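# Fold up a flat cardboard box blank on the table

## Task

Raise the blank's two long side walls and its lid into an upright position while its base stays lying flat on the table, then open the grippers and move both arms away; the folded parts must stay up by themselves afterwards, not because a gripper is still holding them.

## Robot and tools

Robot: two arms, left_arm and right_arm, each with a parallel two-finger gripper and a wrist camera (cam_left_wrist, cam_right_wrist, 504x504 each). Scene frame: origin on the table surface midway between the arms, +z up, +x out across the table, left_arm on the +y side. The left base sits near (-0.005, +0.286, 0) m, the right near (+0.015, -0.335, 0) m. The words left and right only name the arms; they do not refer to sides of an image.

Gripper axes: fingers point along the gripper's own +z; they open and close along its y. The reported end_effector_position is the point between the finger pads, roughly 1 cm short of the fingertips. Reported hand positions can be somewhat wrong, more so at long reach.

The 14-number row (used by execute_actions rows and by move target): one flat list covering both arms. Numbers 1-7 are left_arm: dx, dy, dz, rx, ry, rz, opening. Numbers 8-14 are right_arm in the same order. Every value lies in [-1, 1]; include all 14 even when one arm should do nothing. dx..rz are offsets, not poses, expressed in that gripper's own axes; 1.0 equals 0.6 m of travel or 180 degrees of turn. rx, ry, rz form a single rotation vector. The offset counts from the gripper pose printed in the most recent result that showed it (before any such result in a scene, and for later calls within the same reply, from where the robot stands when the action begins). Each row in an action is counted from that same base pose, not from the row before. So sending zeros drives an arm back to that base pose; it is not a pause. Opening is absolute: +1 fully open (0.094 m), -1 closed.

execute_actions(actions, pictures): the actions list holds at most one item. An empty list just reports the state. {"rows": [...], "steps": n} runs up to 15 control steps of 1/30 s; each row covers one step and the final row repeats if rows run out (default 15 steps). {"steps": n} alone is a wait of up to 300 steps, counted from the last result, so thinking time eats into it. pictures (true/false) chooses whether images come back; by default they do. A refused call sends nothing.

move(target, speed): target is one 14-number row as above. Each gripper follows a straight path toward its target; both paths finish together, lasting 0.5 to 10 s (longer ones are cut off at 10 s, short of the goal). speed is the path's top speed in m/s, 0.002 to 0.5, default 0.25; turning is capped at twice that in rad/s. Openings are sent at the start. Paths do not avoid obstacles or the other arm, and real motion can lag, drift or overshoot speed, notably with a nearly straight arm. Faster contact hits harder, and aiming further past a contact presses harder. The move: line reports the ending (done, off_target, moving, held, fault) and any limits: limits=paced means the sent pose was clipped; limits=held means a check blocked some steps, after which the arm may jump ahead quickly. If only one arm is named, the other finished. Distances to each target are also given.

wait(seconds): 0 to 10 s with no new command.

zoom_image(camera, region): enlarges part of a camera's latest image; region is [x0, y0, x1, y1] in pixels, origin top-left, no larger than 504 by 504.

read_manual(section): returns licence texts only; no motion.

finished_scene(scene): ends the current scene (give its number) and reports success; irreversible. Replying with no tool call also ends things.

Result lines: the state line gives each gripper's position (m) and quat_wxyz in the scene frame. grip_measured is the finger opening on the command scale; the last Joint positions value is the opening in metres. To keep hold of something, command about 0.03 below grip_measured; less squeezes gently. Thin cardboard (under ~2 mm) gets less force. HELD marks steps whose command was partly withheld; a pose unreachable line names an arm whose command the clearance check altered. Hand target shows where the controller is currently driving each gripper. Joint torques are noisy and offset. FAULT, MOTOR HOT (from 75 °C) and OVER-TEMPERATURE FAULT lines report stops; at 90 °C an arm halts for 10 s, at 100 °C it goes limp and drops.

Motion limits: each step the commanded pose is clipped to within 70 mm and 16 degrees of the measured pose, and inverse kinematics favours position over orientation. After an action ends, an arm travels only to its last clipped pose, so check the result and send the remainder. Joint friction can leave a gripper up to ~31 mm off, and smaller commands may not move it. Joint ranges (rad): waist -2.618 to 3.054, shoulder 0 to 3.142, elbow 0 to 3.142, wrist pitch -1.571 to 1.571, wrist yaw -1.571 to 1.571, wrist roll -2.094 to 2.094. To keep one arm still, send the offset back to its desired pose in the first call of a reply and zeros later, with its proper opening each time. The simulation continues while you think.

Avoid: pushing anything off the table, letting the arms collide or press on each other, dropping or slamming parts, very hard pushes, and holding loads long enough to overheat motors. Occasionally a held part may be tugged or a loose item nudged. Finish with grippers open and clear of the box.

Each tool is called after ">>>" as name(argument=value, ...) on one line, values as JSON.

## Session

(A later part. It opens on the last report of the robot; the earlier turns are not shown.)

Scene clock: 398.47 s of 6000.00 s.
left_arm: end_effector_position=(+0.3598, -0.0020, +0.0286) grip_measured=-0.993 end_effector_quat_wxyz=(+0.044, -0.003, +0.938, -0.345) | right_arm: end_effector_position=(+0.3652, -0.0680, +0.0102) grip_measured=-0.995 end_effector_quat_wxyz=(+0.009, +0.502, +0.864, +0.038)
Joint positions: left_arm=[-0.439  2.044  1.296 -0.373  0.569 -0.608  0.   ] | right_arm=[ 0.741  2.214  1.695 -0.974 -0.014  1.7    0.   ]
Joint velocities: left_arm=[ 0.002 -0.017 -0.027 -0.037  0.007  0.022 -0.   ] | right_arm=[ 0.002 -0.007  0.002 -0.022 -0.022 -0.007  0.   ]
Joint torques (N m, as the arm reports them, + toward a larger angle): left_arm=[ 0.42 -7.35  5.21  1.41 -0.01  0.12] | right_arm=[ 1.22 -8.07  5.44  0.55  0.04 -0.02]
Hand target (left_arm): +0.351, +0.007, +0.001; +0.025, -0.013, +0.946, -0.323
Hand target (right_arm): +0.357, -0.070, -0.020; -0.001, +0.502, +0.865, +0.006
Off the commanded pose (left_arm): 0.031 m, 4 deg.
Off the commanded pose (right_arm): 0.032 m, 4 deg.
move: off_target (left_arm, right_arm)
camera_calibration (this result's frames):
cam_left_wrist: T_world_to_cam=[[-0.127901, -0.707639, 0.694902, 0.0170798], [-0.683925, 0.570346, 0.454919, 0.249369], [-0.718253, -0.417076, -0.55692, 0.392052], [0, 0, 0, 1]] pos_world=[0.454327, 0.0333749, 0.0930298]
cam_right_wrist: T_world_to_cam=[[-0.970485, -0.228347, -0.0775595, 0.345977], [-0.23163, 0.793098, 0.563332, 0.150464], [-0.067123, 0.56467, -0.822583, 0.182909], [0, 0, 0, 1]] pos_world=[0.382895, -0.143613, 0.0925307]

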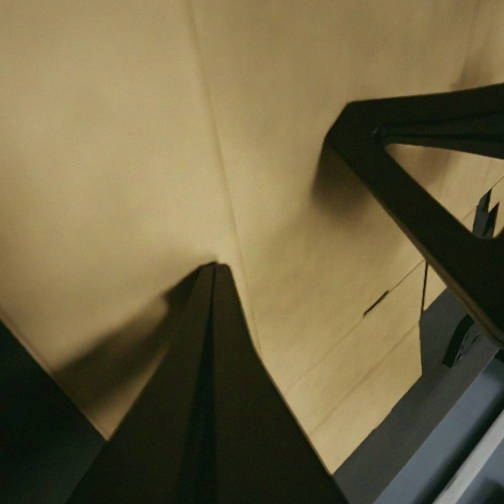

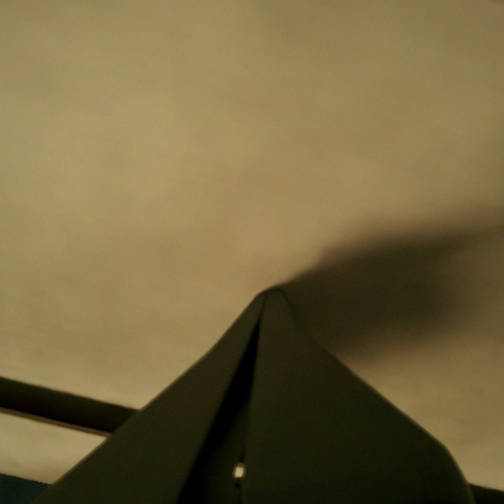

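>>> move(target=[0,0.011,-0.064,0,0,0,-1,0,-0.015,0.05,0.02,0,0,-1], speed=0.05)

>>> move(target=[0,0.1,-0.1,0,0,0,-1,0,-0.015,0.05,0.02,0,0,-1], speed=0.07)

Scene clock: 403.83 s of 6000.00 s.
left_arm: end_effector_position=(+0.3642, +0.0236, +0.0544) grip_measured=-0.993 end_effector_quat_wxyz=(+0.054, -0.002, +0.936, -0.347) | right_arm: end_effector_position=(+0.3652, -0.0680, +0.0102) grip_measured=-0.995 end_effector_quat_wxyz=(+0.009, +0.503, +0.864, +0.038)
Joint positions: left_arm=[-0.377  1.97   1.296 -0.461  0.59  -0.545  0.   ] | right_arm=[ 0.741  2.214  1.695 -0.974 -0.014  1.7    0.   ]
Joint velocities: left_arm=[ 0.007  0.007  0.012 -0.066  0.007 -0.051  0.   ] | right_arm=[-0.002 -0.027 -0.007  0.037 -0.022 -0.022  0.   ]
Joint torques (N m, as the arm reports them, + toward a larger angle): left_arm=[  0.35 -10.44   7.09   1.02   0.19   0.15] | right_arm=[ 0.56 -8.61  4.98  0.63 -0.1  -0.08]
Hand target (left_arm): +0.357, +0.028, +0.054; +0.044, -0.003, +0.938, -0.344
Hand target (right_arm): +0.358, -0.071, -0.019; -0.007, +0.502, +0.865, +0.011
Off the commanded pose (left_arm): 0.009 m, 1 deg.
Off the commanded pose (right_arm): 0.031 m, 4 deg.
After step 90, 1.27 s passed at rest.
move: off_target (right_arm)
camera_calibration (this result's frames):
cam_left_wrist: T_world_to_cam=[[-0.138293, -0.704404, 0.696197, 0.0215564], [-0.696706, 0.568801, 0.437111, 0.231724], [-0.7039, -0.424595, -0.569424, 0.415869], [0, 0, 0, 1]] pos_world=[0.457155, 0.0599551, 0.120509]
cam_right_wrist: T_world_to_cam=[[-0.970574, -0.227977, -0.0775428, 0.346034], [-0.231316, 0.793175, 0.563353, 0.150354], [-0.0669263, 0.564713, -0.82257, 0.18284], [0, 0, 0, 1]] pos_world=[0.382868, -0.143622, 0.0925288]

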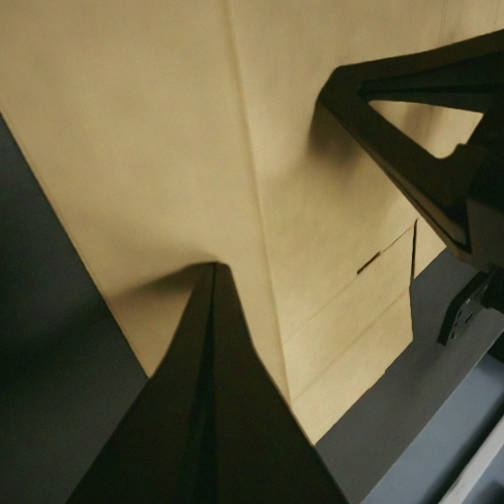

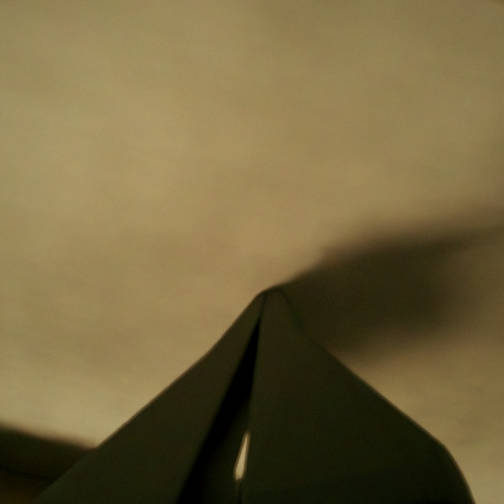

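Scene clock: 405.50 s of 6000.00 s.
left_arm: end_effector_position=(+0.3718, +0.1048, +0.0624) grip_measured=-0.993 end_effector_quat_wxyz=(+0.067, -0.000, +0.936, -0.346) | right_arm: end_effector_position=(+0.3652, -0.0680, +0.0102) grip_measured=-0.995 end_effector_quat_wxyz=(+0.009, +0.503, +0.864, +0.038)
Joint positions: left_arm=[-0.166  1.911  1.261 -0.603  0.657 -0.304  0.   ] | right_arm=[ 0.741  2.214  1.695 -0.974 -0.014  1.7    0.   ]
Joint velocities: left_arm=[-0.032  0.002 -0.007  0.037 -0.037  0.007  0.001] | right_arm=[-0.007 -0.017  0.002 -0.007 -0.037 -0.095 -0.001]
Joint torques (N m, as the arm reports them, + toward a larger angle): left_arm=[  0.54 -10.35   5.64   0.88   0.32   0.13] | right_arm=[ 0.61 -8.67  5.02  0.63 -0.12 -0.06]
Hand target (left_arm): +0.361, +0.108, +0.061; +0.055, -0.003, +0.936, -0.347
Hand target (right_arm): +0.358, -0.071, -0.019; -0.007, +0.502, +0.865, +0.011
Off the commanded pose (left_arm): 0.012 m, 1 deg.
Off the commanded pose (right_arm): 0.031 m, 4 deg.
move: off_target (left_arm, right_arm)
camera_calibration (this result's frames):
cam_left_wrist: T_world_to_cam=[[-0.151909, -0.706704, 0.691009, 0.0797888], [-0.709722, 0.564571, 0.421372, 0.193561], [-0.687909, -0.426414, -0.587327, 0.455613], [0, 0, 0, 1]] pos_world=[0.462915, 0.141388, 0.130898]
cam_right_wrist: T_world_to_cam=[[-0.970574, -0.227977, -0.0775428, 0.346034], [-0.231316, 0.793175, 0.563353, 0.150354], [-0.0669263, 0.564713, -0.82257, 0.18284], [0, 0, 0, 1]] pos_world=[0.382868, -0.143622, 0.0925288]

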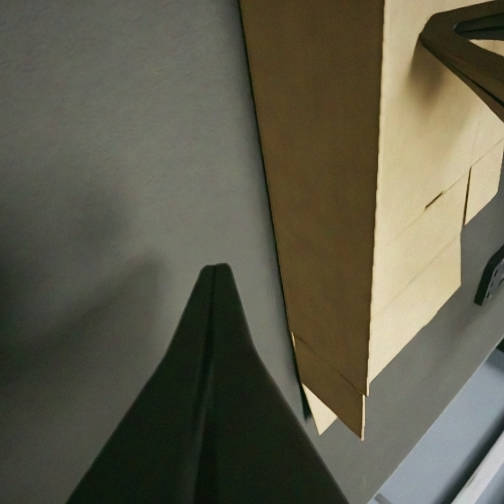

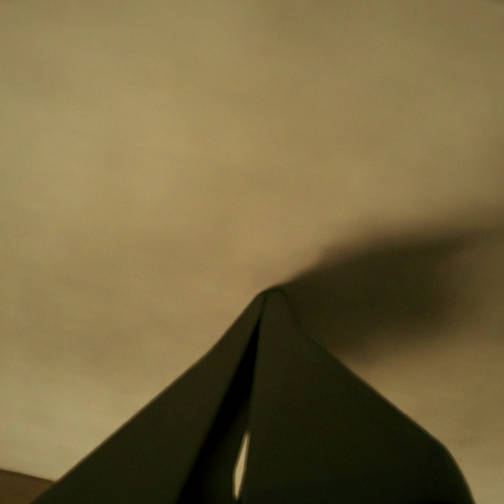

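>>> move(target=[0.042,-0.083,-0.063,-0.225,0.044,0,0.2,-0.31,-0.213,-0.173,-0.049,0.049,-0.332,0.6])

>>> move(target=[0,-0.08,0,0,0,0,0.2,0,0,0,0,0,0,0.6])

>>> move(target=[0,0,0.135,0,0,0,0.2,0,0,0,0,0,0,0.6], speed=0.12)

Scene clock: 423.07 s of 6000.00 s.
left_arm: end_effector_position=(+0.3375, +0.0915, +0.1216) grip_measured=+0.197 end_effector_quat_wxyz=(+0.008, -0.002, +1.000, -0.009) | right_arm: end_effector_position=(+0.3396, -0.2989, +0.0890) grip_measured=+0.598 end_effector_quat_wxyz=(-0.016, +0.003, +0.992, +0.128)
Joint positions: left_arm=[-0.485  2.032  1.86  -1.378  0.007 -0.517  0.056] | right_arm=[ 0.071  1.814  1.413 -1.208 -0.255 -0.024  0.075]
Joint velocities: left_arm=[-0.007 -0.002 -0.012  0.007 -0.022 -0.066 -0.   ] | right_arm=[-0.002  0.002  0.007  0.022  0.007  0.007 -0.001]
Joint torques (N m, as the arm reports them, + toward a larger angle): left_arm=[-0.36 -8.2  10.19  0.28 -0.2  -0.09] | right_arm=[ -0.02 -10.74   7.24   0.31  -0.31  -0.15]
Hand target (left_arm): +0.338, +0.090, +0.119; +0.003, -0.003, +1.000, -0.001
Hand target (right_arm): +0.344, -0.300, +0.097; -0.006, +0.000, +0.991, +0.131
Off the commanded pose (left_arm): 0.003 m, 1 deg.
Off the commanded pose (right_arm): 0.011 m, 2 deg.
After step 90, 11.77 s passed at rest.
move: off_target (right_arm)
camera_calibration (this result's frames):
cam_left_wrist: T_world_to_cam=[[-0.0946111, -0.99084, 0.0963558, 0.10329], [-0.636784, 0.134633, 0.759197, 0.125495], [-0.765215, 0.0104706, -0.643689, 0.454088], [0, 0, 0, 1]] pos_world=[0.437161, 0.0806933, 0.187064]
cam_right_wrist: T_world_to_cam=[[-0.289258, -0.925175, -0.245725, -0.150091], [-0.797759, 0.0911102, 0.596054, 0.262772], [-0.529066, 0.368443, -0.764421, 0.46951], [0, 0, 0, 1]] pos_world=[0.414615, -0.335789, 0.165396]

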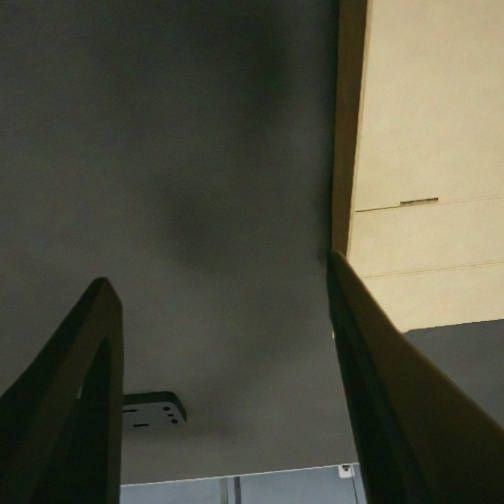

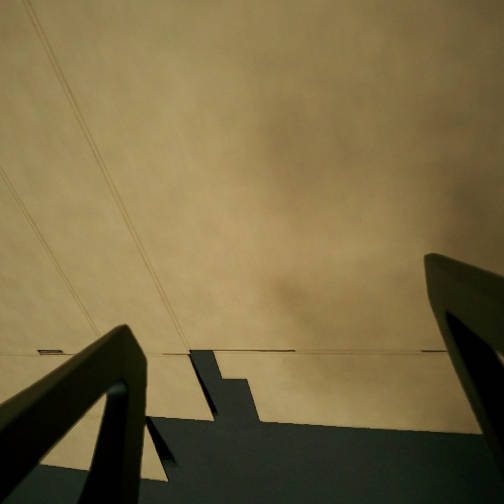

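Scene clock: 423.97 s of 6000.00 s.
left_arm: end_effector_position=(+0.3357, +0.0439, +0.1248) grip_measured=+0.197 end_effector_quat_wxyz=(+0.014, +0.003, +1.000, -0.014) | right_arm: end_effector_position=(+0.3396, -0.2989, +0.0890) grip_measured=+0.598 end_effector_quat_wxyz=(-0.016, +0.003, +0.992, +0.128)
Joint positions: left_arm=[-0.586  2.123  2.012 -1.42   0.007 -0.609  0.056] | right_arm=[ 0.071  1.814  1.413 -1.208 -0.255 -0.024  0.075]
Joint velocities: left_arm=[-0.002 -0.007  0.002 -0.022 -0.022  0.066 -0.   ] | right_arm=[-0.022 -0.002 -0.007 -0.051  0.037  0.066 -0.   ]
Joint torques (N m, as the arm reports them, + toward a larger angle): left_arm=[ 0.13 -8.94 10.27  0.38 -0.2  -0.11] | right_arm=[  0.55 -10.09   5.73   0.36  -0.23  -0.08]
Hand target (left_arm): +0.337, +0.044, +0.122; +0.007, -0.002, +1.000, -0.009
Hand target (right_arm): +0.340, -0.299, +0.089; -0.016, +0.003, +0.992, +0.128
Off the commanded pose (left_arm): 0.003 m, 1 deg.
Off the commanded pose (right_arm): 0.000 m, 0 deg.
move: done
camera_calibration (this result's frames):
cam_left_wrist: T_world_to_cam=[[-0.105384, -0.988731, 0.106328, 0.0579173], [-0.645044, 0.149344, 0.74941, 0.131659], [-0.756844, 0.0103894, -0.653513, 0.45366], [0, 0, 0, 1]] pos_world=[0.434379, 0.032889, 0.191648]
cam_right_wrist: T_world_to_cam=[[-0.289258, -0.925175, -0.245725, -0.150091], [-0.797759, 0.0911102, 0.596054, 0.262772], [-0.529066, 0.368443, -0.764421, 0.46951], [0, 0, 0, 1]] pos_world=[0.414615, -0.335789, 0.165396]

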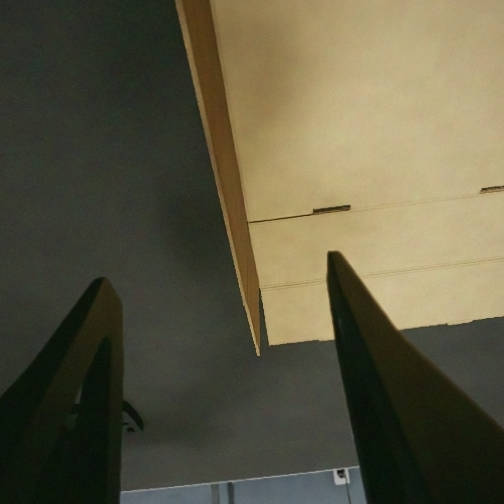

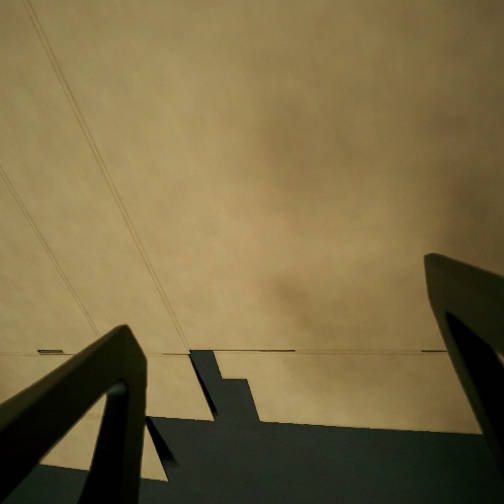

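Scene clock: 425.23 s of 6000.00 s.
left_arm: end_effector_position=(+0.3420, +0.0395, +0.0595) grip_measured=+0.197 end_effector_quat_wxyz=(+0.027, +0.003, +0.999, -0.023) | right_arm: end_effector_position=(+0.3396, -0.2989, +0.0890) grip_measured=+0.598 end_effector_quat_wxyz=(-0.016, +0.003, +0.992, +0.128)
Joint positions: left_arm=[-0.586  2.123  1.75  -1.126  0.007 -0.609  0.056] | right_arm=[ 0.071  1.814  1.413 -1.208 -0.255 -0.024  0.075]
Joint velocities: left_arm=[-0.007 -0.017 -0.002  0.051 -0.081  0.051  0.   ] | right_arm=[ 0.007 -0.012 -0.002 -0.022 -0.007 -0.051 -0.   ]
Joint torques (N m, as the arm reports them, + toward a larger angle): left_arm=[ 0.07 -9.04  5.97  0.7  -0.14 -0.01] | right_arm=[  0.5  -10.16   5.67   0.35  -0.21  -0.1 ]
Hand target (left_arm): +0.338, +0.042, +0.044; +0.014, +0.003, +1.000, -0.014
Hand target (right_arm): +0.340, -0.299, +0.089; -0.016, +0.003, +0.992, +0.128
Off the commanded pose (left_arm): 0.016 m, 2 deg.
Off the commanded pose (right_arm): 0.000 m, 0 deg.
move: off_target (left_arm)
camera_calibration (this result's frames):
cam_left_wrist: T_world_to_cam=[[-0.10837, -0.986623, 0.121784, 0.0611472], [-0.664402, 0.163009, 0.729382, 0.192586], [-0.739477, -0.00187029, -0.673179, 0.411517], [0, 0, 0, 1]] pos_world=[0.438888, 0.0297056, 0.129109]
cam_right_wrist: T_world_to_cam=[[-0.289258, -0.925175, -0.245725, -0.150091], [-0.797759, 0.0911102, 0.596054, 0.262772], [-0.529066, 0.368443, -0.764421, 0.46951], [0, 0, 0, 1]] pos_world=[0.414615, -0.335789, 0.165396]

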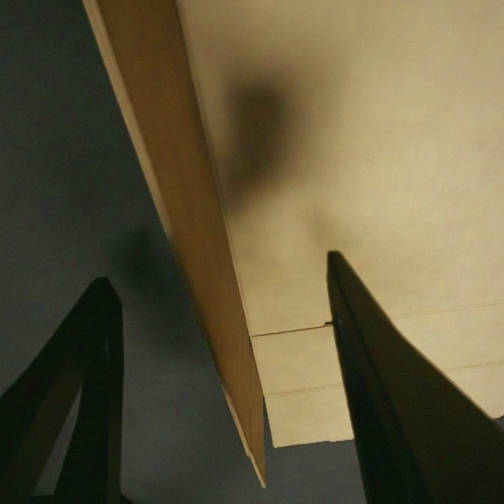

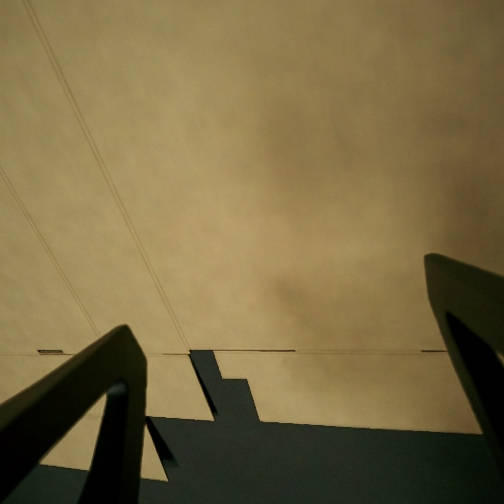

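>>> move(target=[0.005,0.005,0.055,0,0.015,0,0.2,0,0,0,0,0,0,0.6], speed=0.1)

>>> move(target=[0,0,0,0,0,0,-1,0,0,0,0,0,0,0.6])

>>> move(target=[0,0.22,0,0,0,0,-1,0,-0.05,0.03,0,0,0,0.6], speed=0.1)

Scene clock: 429.93 s of 6000.00 s.
left_arm: end_effector_position=(+0.3425, +0.0353, +0.0401) grip_measured=+0.197 end_effector_quat_wxyz=(+0.017, +0.006, +0.999, -0.027) | right_arm: end_effector_position=(+0.3396, -0.2989, +0.0890) grip_measured=+0.598 end_effector_quat_wxyz=(-0.016, +0.003, +0.992, +0.128)
Joint positions: left_arm=[-0.586  2.16   1.73  -1.082  0.025 -0.604  0.056] | right_arm=[ 0.071  1.814  1.413 -1.208 -0.255 -0.024  0.075]
Joint velocities: left_arm=[ 0.012 -0.012 -0.002 -0.051 -0.022  0.022 -0.001] | right_arm=[ 0.007  0.002 -0.007 -0.051  0.007  0.022 -0.   ]
Joint torques (N m, as the arm reports them, + toward a larger angle): left_arm=[ 0.91 -9.52  6.05  0.74 -0.06  0.09] | right_arm=[  0.53 -10.18   5.65   0.35  -0.22  -0.1 ]
Hand target (left_arm): +0.341, +0.041, +0.027; +0.003, +0.003, +1.000, -0.023
Hand target (right_arm): +0.340, -0.299, +0.089; -0.016, +0.003, +0.992, +0.128
Off the commanded pose (left_arm): 0.015 m, 2 deg.
Off the commanded pose (right_arm): 0.000 m, 0 deg.
After step 90, 0.83 s passed at rest.
move: off_target (left_arm)
camera_calibration (this result's frames):
cam_left_wrist: T_world_to_cam=[[-0.111862, -0.985018, 0.131247, 0.0602608], [-0.648641, 0.172435, 0.741304, 0.201494], [-0.75283, -0.00220825, -0.658212, 0.402812], [0, 0, 0, 1]] pos_world=[0.440687, 0.0255029, 0.107858]
cam_right_wrist: T_world_to_cam=[[-0.289258, -0.925175, -0.245725, -0.150091], [-0.797759, 0.0911102, 0.596054, 0.262772], [-0.529066, 0.368443, -0.764421, 0.46951], [0, 0, 0, 1]] pos_world=[0.414615, -0.335789, 0.165396]

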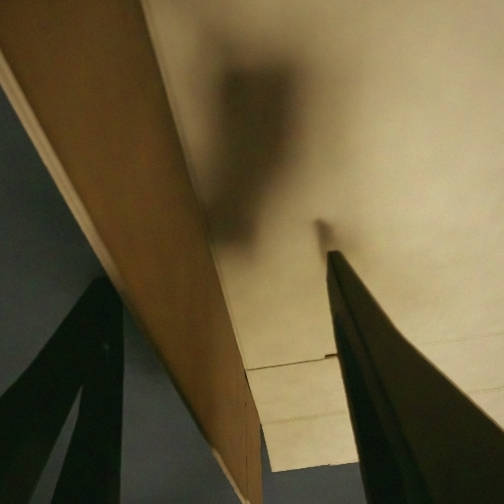

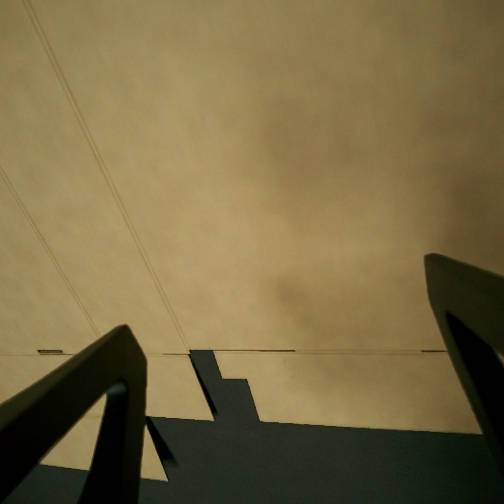

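Scene clock: 430.43 s of 6000.00 s.
left_arm: end_effector_position=(+0.3427, +0.0353, +0.0401) grip_measured=-0.980 end_effector_quat_wxyz=(+0.017, +0.005, +0.999, -0.027) | right_arm: end_effector_position=(+0.3396, -0.2989, +0.0890) grip_measured=+0.598 end_effector_quat_wxyz=(-0.016, +0.003, +0.992, +0.128)
Joint positions: left_arm=[-0.586  2.16   1.73  -1.081  0.025 -0.605  0.001] | right_arm=[ 0.071  1.814  1.413 -1.208 -0.255 -0.024  0.075]
Joint velocities: left_arm=[-0.012 -0.002 -0.002  0.022  0.037  0.051 -0.001] | right_arm=[-0.002 -0.037 -0.002 -0.007 -0.051 -0.081 -0.001]
Joint torques (N m, as the arm reports them, + toward a larger angle): left_arm=[  0.07 -10.79   7.98   0.57  -0.13  -0.01] | right_arm=[  0.4  -10.16   5.71   0.37  -0.2   -0.11]
Hand target (left_arm): +0.342, +0.035, +0.040; +0.017, +0.006, +0.999, -0.027
Hand target (right_arm): +0.340, -0.299, +0.089; -0.016, +0.003, +0.992, +0.128
Off the commanded pose (left_arm): 0.000 m, 0 deg.
Off the commanded pose (right_arm): 0.000 m, 0 deg.
move: done
camera_calibration (this result's frames):
cam_left_wrist: T_world_to_cam=[[-0.111573, -0.985045, 0.131295, 0.0601271], [-0.649319, 0.172279, 0.740746, 0.201881], [-0.752287, -0.00260517, -0.65883, 0.402815], [0, 0, 0, 1]] pos_world=[0.440826, 0.0254976, 0.10795]
cam_right_wrist: T_world_to_cam=[[-0.289258, -0.925175, -0.245725, -0.150091], [-0.797759, 0.0911102, 0.596054, 0.262772], [-0.529066, 0.368443, -0.764421, 0.46951], [0, 0, 0, 1]] pos_world=[0.414615, -0.335789, 0.165396]

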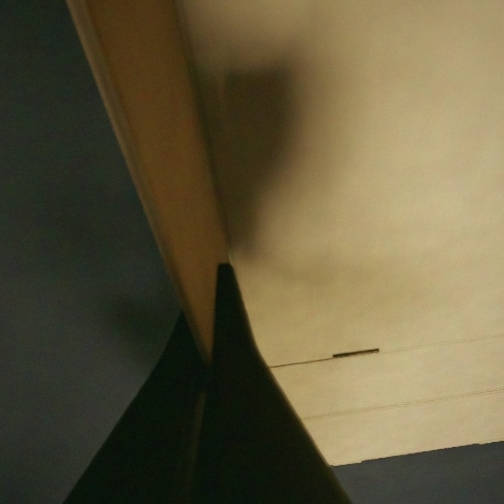

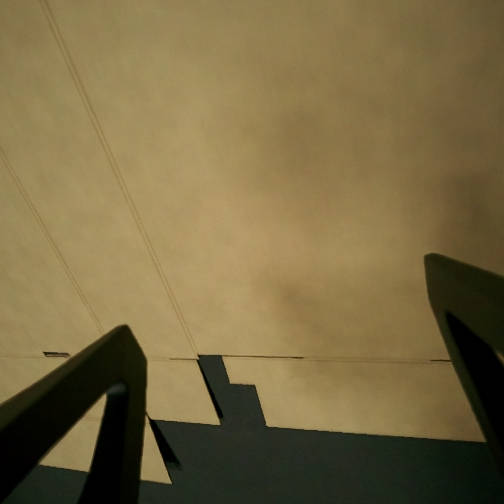

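Scene clock: 432.10 s of 6000.00 s.
left_arm: end_effector_position=(+0.3513, +0.1621, +0.0386) grip_measured=-0.980 end_effector_quat_wxyz=(+0.020, -0.000, +0.999, -0.030) | right_arm: end_effector_position=(+0.3428, -0.3198, +0.0727) grip_measured=+0.598 end_effector_quat_wxyz=(-0.006, +0.000, +0.992, +0.128)
Joint positions: left_arm=[-0.286  1.969  1.435 -0.981  0.044 -0.317  0.001] | right_arm=[ 0.007  1.83   1.367 -1.144 -0.255 -0.092  0.075]
Joint velocities: left_arm=[ 0.002 -0.002 -0.002  0.022 -0.022  0.007 -0.001] | right_arm=[-0.022 -0.012  0.002 -0.022 -0.051 -0.007 -0.001]
Joint torques (N m, as the arm reports them, + toward a larger angle): left_arm=[  0.39 -10.12   4.83   0.76  -0.16   0.21] | right_arm=[-0.25 -8.98  4.54  0.45 -0.2  -0.22]
Hand target (left_arm): +0.347, +0.167, +0.034; +0.018, +0.005, +0.999, -0.026
Hand target (right_arm): +0.339, -0.323, +0.064; -0.016, +0.002, +0.992, +0.128
Off the commanded pose (left_arm): 0.010 m, 1 deg.
Off the commanded pose (right_arm): 0.010 m, 1 deg.
move: done
camera_calibration (this result's frames):
cam_left_wrist: T_world_to_cam=[[-0.100954, -0.985617, 0.135525, 0.182408], [-0.654541, 0.168387, 0.737036, 0.189373], [-0.749256, -0.0143002, -0.662126, 0.409589], [0, 0, 0, 1]] pos_world=[0.449254, 0.153754, 0.106904]
cam_right_wrist: T_world_to_cam=[[-0.282205, -0.92549, -0.252641, -0.174614], [-0.809571, 0.0884421, 0.580321, 0.281306], [-0.514737, 0.368301, -0.774209, 0.462184], [0, 0, 0, 1]] pos_world=[0.416363, -0.356706, 0.150465]

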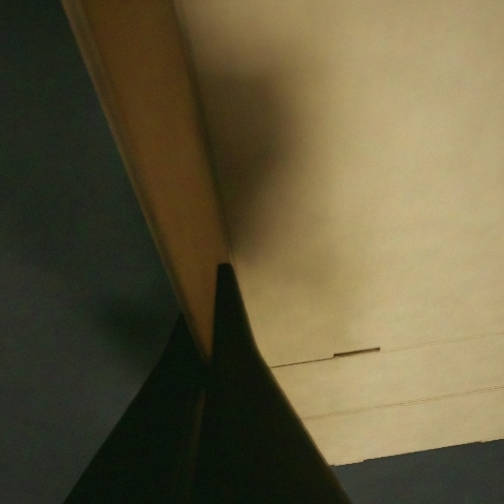

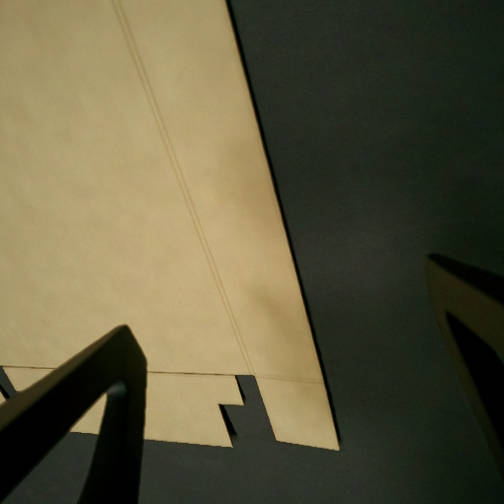

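>>> move(target=[0,0,0.01,0,0,0,-1,0,0.029,0.125,0,0,0,0.6], speed=0.07)

>>> move(target=[0,0,0.01,0,0,0,-1,0,0,0.025,0,0.015,0,-0.3], speed=0.04)

Scene clock: 438.13 s of 6000.00 s.
left_arm: end_effector_position=(+0.3513, +0.1621, +0.0386) grip_measured=-0.980 end_effector_quat_wxyz=(+0.020, +0.001, +0.999, -0.030) | right_arm: end_effector_position=(+0.3457, -0.2878, +0.0189) grip_measured=+0.598 end_effector_quat_wxyz=(+0.002, +0.002, +0.992, +0.126)
Joint positions: left_arm=[-0.286  1.969  1.435 -0.981  0.044 -0.314  0.001] | right_arm=[ 0.106  1.88   1.207 -0.892 -0.253  0.016  0.075]
Joint velocities: left_arm=[ 0.012 -0.017 -0.002 -0.081 -0.037  0.066 -0.   ] | right_arm=[ 0.017 -0.002 -0.022 -0.007  0.022  0.037 -0.001]
Joint torques (N m, as the arm reports them, + toward a larger angle): left_arm=[ 0.03 -8.75  6.69  0.77 -0.1  -0.03] | right_arm=[ 1.31 -8.34  3.51  0.86 -0.27 -0.05]
Hand target (left_arm): +0.351, +0.162, +0.033; +0.019, -0.000, +0.999, -0.029
Hand target (right_arm): +0.342, -0.283, +0.005; -0.006, +0.000, +0.992, +0.128
Off the commanded pose (left_arm): 0.006 m, 0 deg.
Off the commanded pose (right_arm): 0.015 m, 1 deg.
After step 90, 1.63 s passed at rest.
move: off_target (right_arm)
camera_calibration (this result's frames):
cam_left_wrist: T_world_to_cam=[[-0.103222, -0.985396, 0.135422, 0.183174], [-0.654255, 0.169815, 0.736962, 0.189043], [-0.749197, -0.0125299, -0.662229, 0.409285], [0, 0, 0, 1]] pos_world=[0.449225, 0.153524, 0.106917]
cam_right_wrist: T_world_to_cam=[[-0.283821, -0.924912, -0.25295, -0.156982], [-0.817952, 0.0958663, 0.567242, 0.317314], [-0.5004, 0.367897, -0.783743, 0.405379], [0, 0, 0, 1]] pos_world=[0.417844, -0.324752, 0.0980106]

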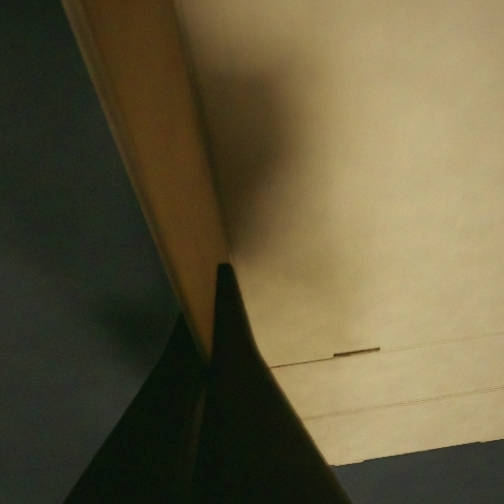

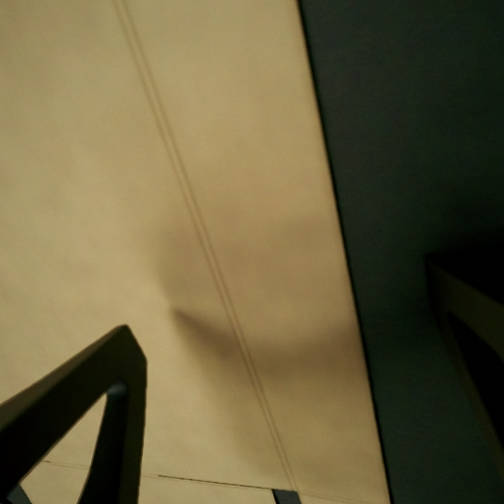

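Scene clock: 438.97 s of 6000.00 s.
left_arm: end_effector_position=(+0.3513, +0.1621, +0.0386) grip_measured=-0.980 end_effector_quat_wxyz=(+0.020, +0.001, +0.999, -0.030) | right_arm: end_effector_position=(+0.3445, -0.2878, +0.0145) grip_measured=-0.298 end_effector_quat_wxyz=(-0.011, +0.004, +0.992, +0.126)
Joint positions: left_arm=[-0.286  1.969  1.435 -0.981  0.044 -0.314  0.001] | right_arm=[ 0.106  1.904  1.221 -0.906 -0.253  0.017  0.033]
Joint velocities: left_arm=[-0.012 -0.002  0.002 -0.051  0.051 -0.007 -0.   ] | right_arm=[ 0.017 -0.002 -0.007 -0.037  0.007  0.051 -0.   ]
Joint torques (N m, as the arm reports them, + toward a larger angle): left_arm=[ 0.03 -8.74  6.69  0.78 -0.1  -0.01] | right_arm=[ 1.2  -7.25  5.9   0.47 -0.22 -0.1 ]
Hand target (left_arm): +0.351, +0.162, +0.033; +0.020, +0.001, +0.999, -0.030
Hand target (right_arm): +0.345, -0.284, +0.005; -0.022, -0.001, +0.992, +0.126
Off the commanded pose (left_arm): 0.006 m, 0 deg.
Off the commanded pose (right_arm): 0.011 m, 1 deg.
move: off_target (right_arm)
camera_calibration (this result's frames):
cam_left_wrist: T_world_to_cam=[[-0.103222, -0.985396, 0.135422, 0.183174], [-0.654255, 0.169815, 0.736962, 0.189043], [-0.749197, -0.0125299, -0.662229, 0.409285], [0, 0, 0, 1]] pos_world=[0.449225, 0.153524, 0.106917]
cam_right_wrist: T_world_to_cam=[[-0.29046, -0.924877, -0.245429, -0.156254], [-0.803323, 0.0963309, 0.587702, 0.313651], [-0.519909, 0.367863, -0.770955, 0.40787], [0, 0, 0, 1]] pos_world=[0.418632, -0.32477, 0.0917667]

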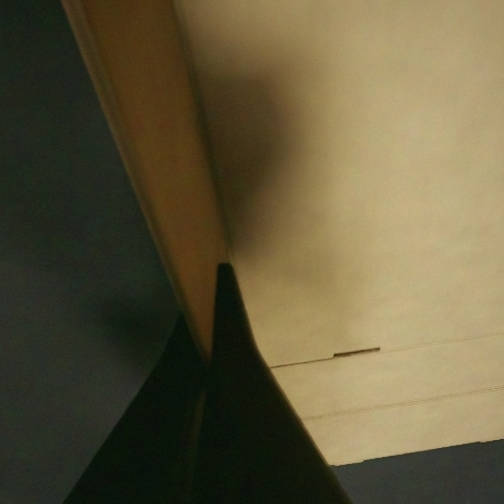

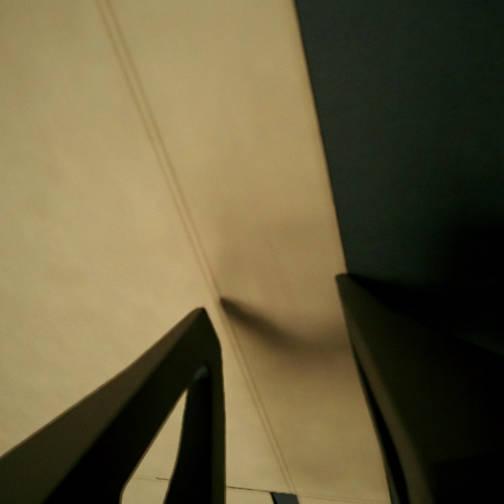

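>>> move(target=[0,0,0.01,0,0,0,-1,0,0.028,0.012,-0.05,0,0,-0.3], speed=0.04)

Scene clock: 443.83 s of 6000.00 s.
left_arm: end_effector_position=(+0.3513, +0.1621, +0.0386) grip_measured=-0.980 end_effector_quat_wxyz=(+0.020, +0.001, +0.999, -0.030) | right_arm: end_effector_position=(+0.3506, -0.2678, +0.0226) grip_measured=-0.298 end_effector_quat_wxyz=(+0.002, -0.000, +0.980, +0.199)
Joint positions: left_arm=[-0.286  1.969  1.435 -0.981  0.044 -0.314  0.001] | right_arm=[ 0.094  1.904  1.221 -0.883 -0.4   -0.     0.033]
Joint velocities: left_arm=[-0.007  0.002  0.007 -0.007  0.037 -0.051  0.001] | right_arm=[-0.007 -0.017 -0.002 -0.007 -0.007 -0.066 -0.   ]
Joint torques (N m, as the arm reports them, + toward a larger angle): left_arm=[ 0.03 -8.73  6.7   0.78 -0.1  -0.01] | right_arm=[-0.23 -8.89  3.9   0.54 -0.36 -0.11]
Hand target (left_arm): +0.351, +0.162, +0.033; +0.020, +0.001, +0.999, -0.030
Hand target (right_arm): +0.344, -0.269, +0.012; -0.012, +0.004, +0.979, +0.204
Off the commanded pose (left_arm): 0.006 m, 0 deg.
Off the commanded pose (right_arm): 0.013 m, 2 deg.
move: off_target (right_arm)
camera_calibration (this result's frames):
cam_left_wrist: T_world_to_cam=[[-0.103222, -0.985396, 0.135422, 0.183174], [-0.654255, 0.169815, 0.736962, 0.189043], [-0.749197, -0.0125299, -0.662229, 0.409285], [0, 0, 0, 1]] pos_world=[0.449225, 0.153524, 0.106917]
cam_right_wrist: T_world_to_cam=[[-0.278602, -0.879162, -0.386593, -0.122693], [-0.819535, 0.00775225, 0.572976, 0.294196], [-0.500742, 0.476459, -0.722664, 0.431133], [0, 0, 0, 1]] pos_world=[0.422808, -0.315565, 0.0955648]

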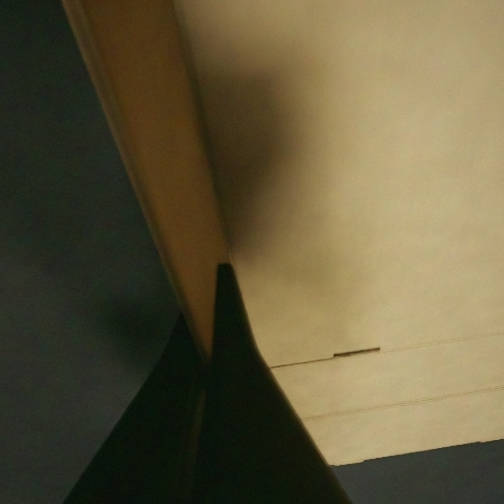

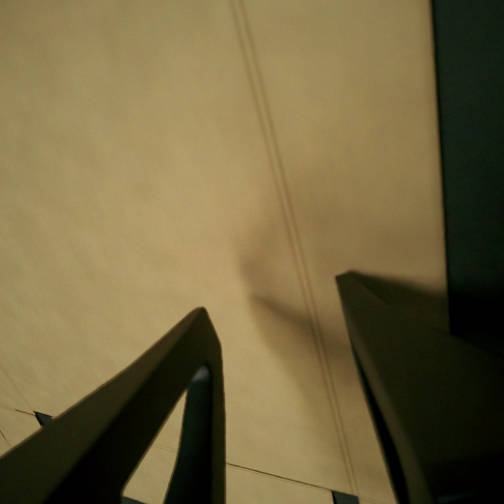

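>>> move(target=[0,0,0.01,0,0,0,-1,0.01,-0.072,-0.03,0.083,0,0,-0.3], speed=0.08)

>>> move(target=[0,0,0.01,0,0,0,-1,0.01,-0.007,0.055,0,0.015,0,-0.3], speed=0.04)

>>> move(target=[0,0,0.01,0,0,0,-1,0.005,0.045,0.045,0,0.01,0,-0.3], speed=0.02)

Scene clock: 451.23 s of 6000.00 s.
left_arm: end_effector_position=(+0.3513, +0.1621, +0.0386) grip_measured=-0.980 end_effector_quat_wxyz=(+0.020, +0.001, +0.999, -0.030) | right_arm: end_effector_position=(+0.3468, -0.3093, +0.0166) grip_measured=-0.298 end_effector_quat_wxyz=(-0.000, -0.002, +0.997, +0.074)
Joint positions: left_arm=[-0.286  1.969  1.435 -0.981  0.044 -0.314  0.001] | right_arm=[ 0.094  1.886  1.221 -0.906 -0.148 -0.004  0.033]
Joint velocities: left_arm=[-0.002  0.002  0.017  0.022 -0.007 -0.051 -0.   ] | right_arm=[ 0.002 -0.002  0.007 -0.037  0.066  0.022 -0.002]
Joint torques (N m, as the arm reports them, + toward a larger angle): left_arm=[ 0.03 -8.74  6.69  0.77 -0.1  -0.02] | right_arm=[ -0.46 -12.49   5.04   0.31  -0.07  -0.15]
Hand target (left_arm): +0.351, +0.162, +0.033; +0.020, +0.001, +0.999, -0.030
Hand target (right_arm): +0.345, -0.315, +0.022; +0.004, +0.000, +0.998, +0.070
Off the commanded pose (left_arm): 0.006 m, 0 deg.
Off the commanded pose (right_arm): 0.008 m, 1 deg.
After step 90, 2.40 s passed at rest.
move: done
camera_calibration (this result's frames):
cam_left_wrist: T_world_to_cam=[[-0.103222, -0.985396, 0.135422, 0.183174], [-0.654255, 0.169815, 0.736962, 0.189043], [-0.749197, -0.0125299, -0.662229, 0.409285], [0, 0, 0, 1]] pos_world=[0.449225, 0.153524, 0.106917]
cam_right_wrist: T_world_to_cam=[[-0.276808, -0.948479, -0.15416, -0.188514], [-0.817485, 0.148116, 0.556578, 0.33778], [-0.505069, 0.280089, -0.816367, 0.387024], [0, 0, 0, 1]] pos_world=[0.419422, -0.337233, 0.0988915]

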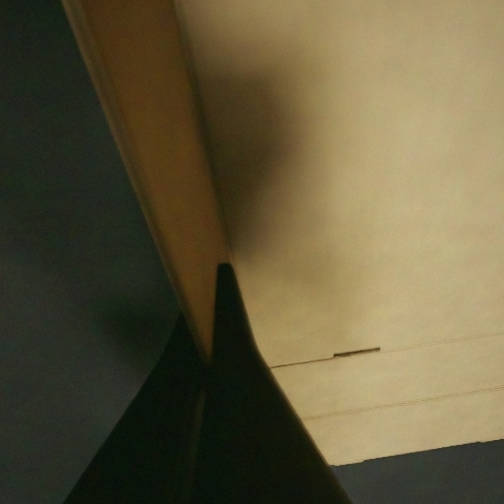

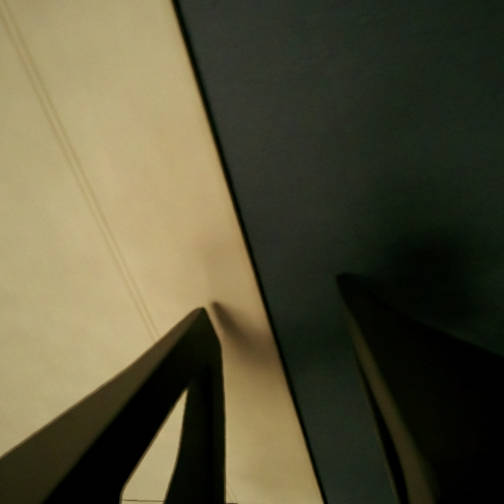

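Scene clock: 452.30 s of 6000.00 s.
left_arm: end_effector_position=(+0.3513, +0.1621, +0.0386) grip_measured=-0.980 end_effector_quat_wxyz=(+0.020, +0.001, +0.999, -0.030) | right_arm: end_effector_position=(+0.3501, -0.3093, +0.0115) grip_measured=-0.299 end_effector_quat_wxyz=(+0.002, -0.002, +0.997, +0.074)
Joint positions: left_arm=[-0.286  1.969  1.435 -0.981  0.044 -0.314  0.001] | right_arm=[ 0.094  1.902  1.221 -0.886 -0.148 -0.004  0.033]
Joint velocities: left_arm=[ 0.002 -0.017 -0.022 -0.007  0.007 -0.007  0.   ] | right_arm=[ 0.012 -0.017 -0.017  0.022 -0.022 -0.022 -0.001]
Joint torques (N m, as the arm reports them, + toward a larger angle): left_arm=[ 0.03 -8.74  6.69  0.78 -0.1  -0.01] | right_arm=[ 0.65 -5.78  2.57  0.9  -0.15 -0.12]
Hand target (left_arm): +0.351, +0.162, +0.033; +0.020, +0.001, +0.999, -0.030
Hand target (right_arm): +0.339, -0.308, -0.015; -0.024, -0.004, +0.997, +0.074
Off the commanded pose (left_arm): 0.006 m, 0 deg.
Off the commanded pose (right_arm): 0.030 m, 3 deg.
move: off_target (right_arm)
camera_calibration (this result's frames):
cam_left_wrist: T_world_to_cam=[[-0.103222, -0.985396, 0.135422, 0.183174], [-0.654255, 0.169815, 0.736962, 0.189043], [-0.749197, -0.0125299, -0.662229, 0.409285], [0, 0, 0, 1]] pos_world=[0.449225, 0.153524, 0.106917]
cam_right_wrist: T_world_to_cam=[[-0.276218, -0.948479, -0.155213, -0.188587], [-0.819603, 0.148117, 0.553455, 0.344112], [-0.501951, 0.280087, -0.818289, 0.383435], [0, 0, 0, 1]] pos_world=[0.422409, -0.337235, 0.0940385]

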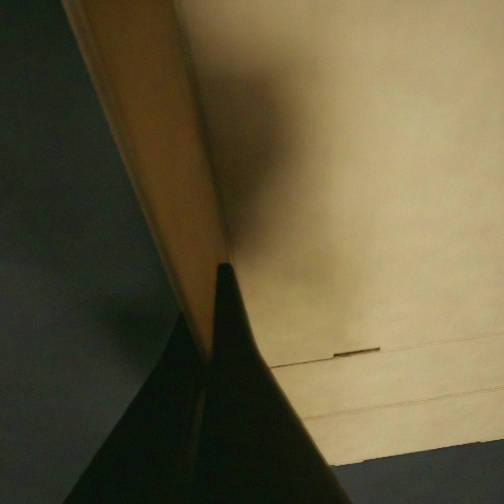

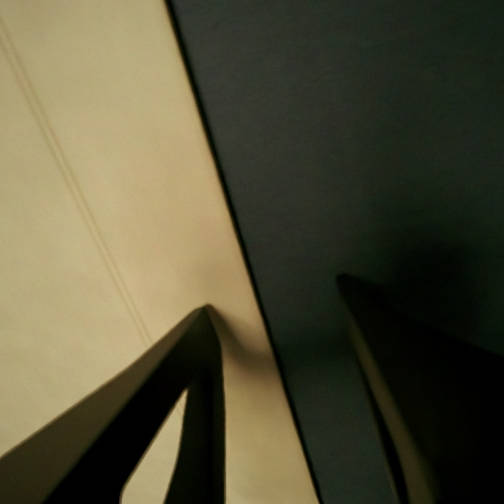

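Scene clock: 454.43 s of 6000.00 s.
left_arm: end_effector_position=(+0.3513, +0.1621, +0.0386) grip_measured=-0.980 end_effector_quat_wxyz=(+0.020, +0.001, +0.999, -0.030) | right_arm: end_effector_position=(+0.3551, -0.2885, +0.0113) grip_measured=-0.299 end_effector_quat_wxyz=(+0.013, +0.001, +0.998, +0.063)
Joint positions: left_arm=[-0.286  1.969  1.435 -0.981  0.044 -0.314  0.001] | right_arm=[ 0.167  1.901  1.221 -0.856 -0.124  0.076  0.033]
Joint velocities: left_arm=[ 0.002 -0.007 -0.007 -0.037 -0.051 -0.051 -0.001] | right_arm=[-0.002 -0.007  0.007 -0.007 -0.007  0.037  0.   ]
Joint torques (N m, as the arm reports them, + toward a larger angle): left_arm=[ 0.02 -8.74  6.69  0.78 -0.1  -0.02] | right_arm=[ 1.74 -6.19  3.79  0.76 -0.43 -0.08]
Hand target (left_arm): +0.351, +0.162, +0.033; +0.020, +0.001, +0.999, -0.030
Hand target (right_arm): +0.346, -0.279, -0.010; -0.014, -0.003, +0.997, +0.073
Off the commanded pose (left_arm): 0.006 m, 0 deg.
Off the commanded pose (right_arm): 0.026 m, 3 deg.
move: off_target (right_arm)
camera_calibration (this result's frames):
cam_left_wrist: T_world_to_cam=[[-0.103222, -0.985396, 0.135422, 0.183174], [-0.654255, 0.169815, 0.736962, 0.189043], [-0.749197, -0.0125299, -0.662229, 0.409285], [0, 0, 0, 1]] pos_world=[0.449225, 0.153524, 0.106917]
cam_right_wrist: T_world_to_cam=[[-0.27938, -0.949872, -0.140319, -0.166987], [-0.829885, 0.165373, 0.532862, 0.354097], [-0.482946, 0.26532, -0.834487, 0.369155], [0, 0, 0, 1]] pos_world=[0.425489, -0.315118, 0.0959387]

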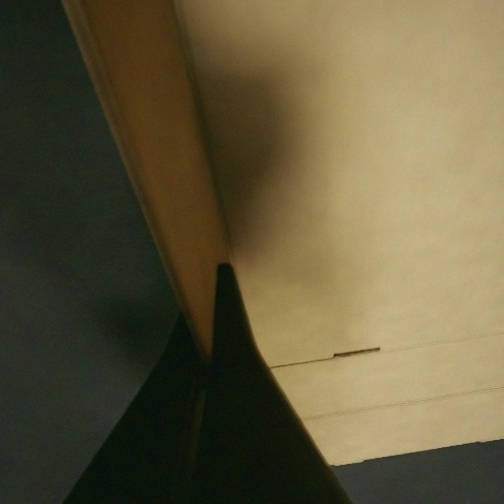

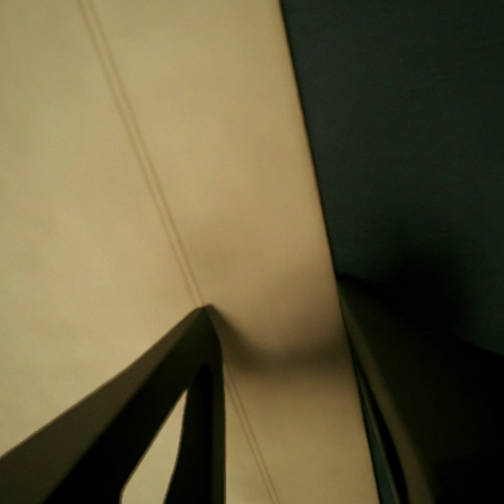

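>>> move(target=[0,0,0.01,0,0,0,-1,0.008,0.04,0.03,-0.06,0.012,0,-0.3], speed=0.03)

Scene clock: 460.70 s of 6000.00 s.
left_arm: end_effector_position=(+0.3517, +0.1686, +0.0383) grip_measured=-0.980 end_effector_quat_wxyz=(+0.022, -0.002, +1.000, -0.013) | right_arm: end_effector_position=(+0.3577, -0.2805, +0.0132) grip_measured=-0.299 end_effector_quat_wxyz=(+0.014, +0.006, +0.993, +0.115)
Joint positions: left_arm=[-0.284  1.969  1.435 -0.988  0.012 -0.316  0.001] | right_arm=[ 0.139  1.906  1.221 -0.845 -0.229  0.061  0.033]
Joint velocities: left_arm=[-0.002 -0.002  0.002 -0.051  0.007 -0.007 -0.002] | right_arm=[-0.002  0.007  0.002 -0.022 -0.037 -0.051  0.   ]
Joint torques (N m, as the arm reports them, + toward a larger angle): left_arm=[-0.11 -8.72  6.71  0.82  0.19  0.  ] | right_arm=[ 1.23 -6.91  3.93  0.76 -1.21 -0.21]
Hand target (left_arm): +0.351, +0.162, +0.033; +0.020, +0.001, +0.999, -0.029
Hand target (right_arm): +0.350, -0.263, -0.002; -0.008, -0.001, +0.988, +0.155
Off the commanded pose (left_arm): 0.009 m, 2 deg.
Off the commanded pose (right_arm): 0.026 m, 5 deg.
move: off_target (right_arm)
camera_calibration (this result's frames):
cam_left_wrist: T_world_to_cam=[[-0.0981814, -0.989861, 0.102645, 0.189883], [-0.657615, 0.141947, 0.73986, 0.194121], [-0.746929, 0.00513994, -0.664884, 0.405797], [0, 0, 0, 1]] pos_world=[0.449401, 0.158317, 0.106695]
cam_right_wrist: T_world_to_cam=[[-0.288481, -0.927118, -0.239232, -0.147452], [-0.830235, 0.117746, 0.544835, 0.340479], [-0.476957, 0.355793, -0.803693, 0.392673], [0, 0, 0, 1]] pos_world=[0.427429, -0.316506, 0.0948089]

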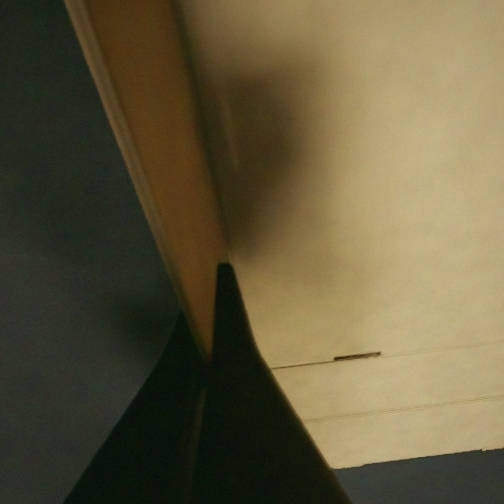

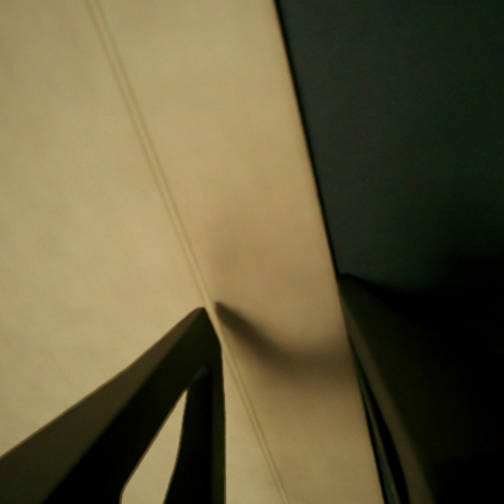

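>>> move(target=[0,-0.012,0.01,0,0,0,-1,0,0.045,-0.028,-0.025,0,0,-0.3], speed=0.02)

Scene clock: 465.07 s of 6000.00 s.
left_arm: end_effector_position=(+0.3515, +0.1705, +0.0383) grip_measured=-0.980 end_effector_quat_wxyz=(+0.022, -0.001, +1.000, -0.006) | right_arm: end_effector_position=(+0.3543, -0.2779, +0.0211) grip_measured=-0.299 end_effector_quat_wxyz=(+0.009, +0.016, +0.992, +0.124)
Joint positions: left_arm=[-0.286  1.969  1.435 -0.991 -0.003 -0.317  0.001] | right_arm=[ 0.138  1.889  1.231 -0.879 -0.246  0.08   0.033]
Joint velocities: left_arm=[ 0.007  0.007  0.002 -0.022  0.037 -0.081  0.001] | right_arm=[ 0.012 -0.007 -0.007 -0.007  0.037 -0.007 -0.   ]
Joint torques (N m, as the arm reports them, + toward a larger angle): left_arm=[-0.87 -8.23  7.61  0.74  0.05 -0.2 ] | right_arm=[  2.4  -12.33   6.96   0.31  -0.89   0.  ]
Hand target (left_arm): +0.352, +0.161, +0.033; +0.021, -0.001, +1.000, -0.013
Hand target (right_arm): +0.356, -0.259, +0.036; +0.014, +0.005, +0.988, +0.154
Off the commanded pose (left_arm): 0.011 m, 1 deg.
Off the commanded pose (right_arm): 0.025 m, 4 deg.
move: off_target (left_arm, right_arm)
camera_calibration (this result's frames):
cam_left_wrist: T_world_to_cam=[[-0.0984041, -0.991251, 0.0879665, 0.192649], [-0.65875, 0.13114, 0.740845, 0.195978], [-0.745899, 0.0149543, -0.665891, 0.403635], [0, 0, 0, 1]] pos_world=[0.449129, 0.159227, 0.106642]
cam_right_wrist: T_world_to_cam=[[-0.30822, -0.917541, -0.251235, -0.134201], [-0.820818, 0.122999, 0.557789, 0.330945], [-0.480893, 0.37814, -0.791045, 0.403869], [0, 0, 0, 1]] pos_world=[0.4245, -0.316559, 0.101165]

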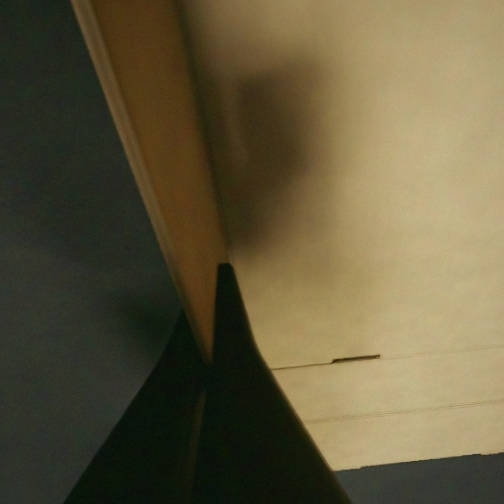

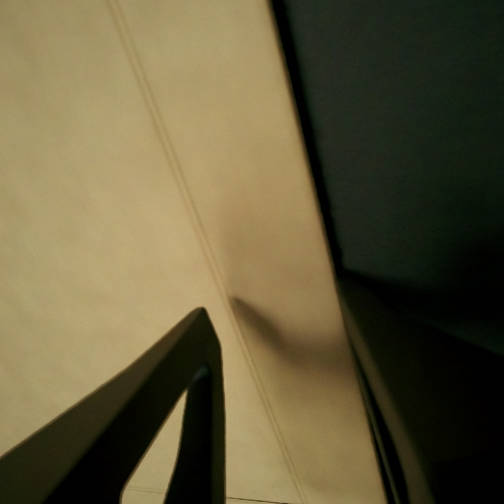

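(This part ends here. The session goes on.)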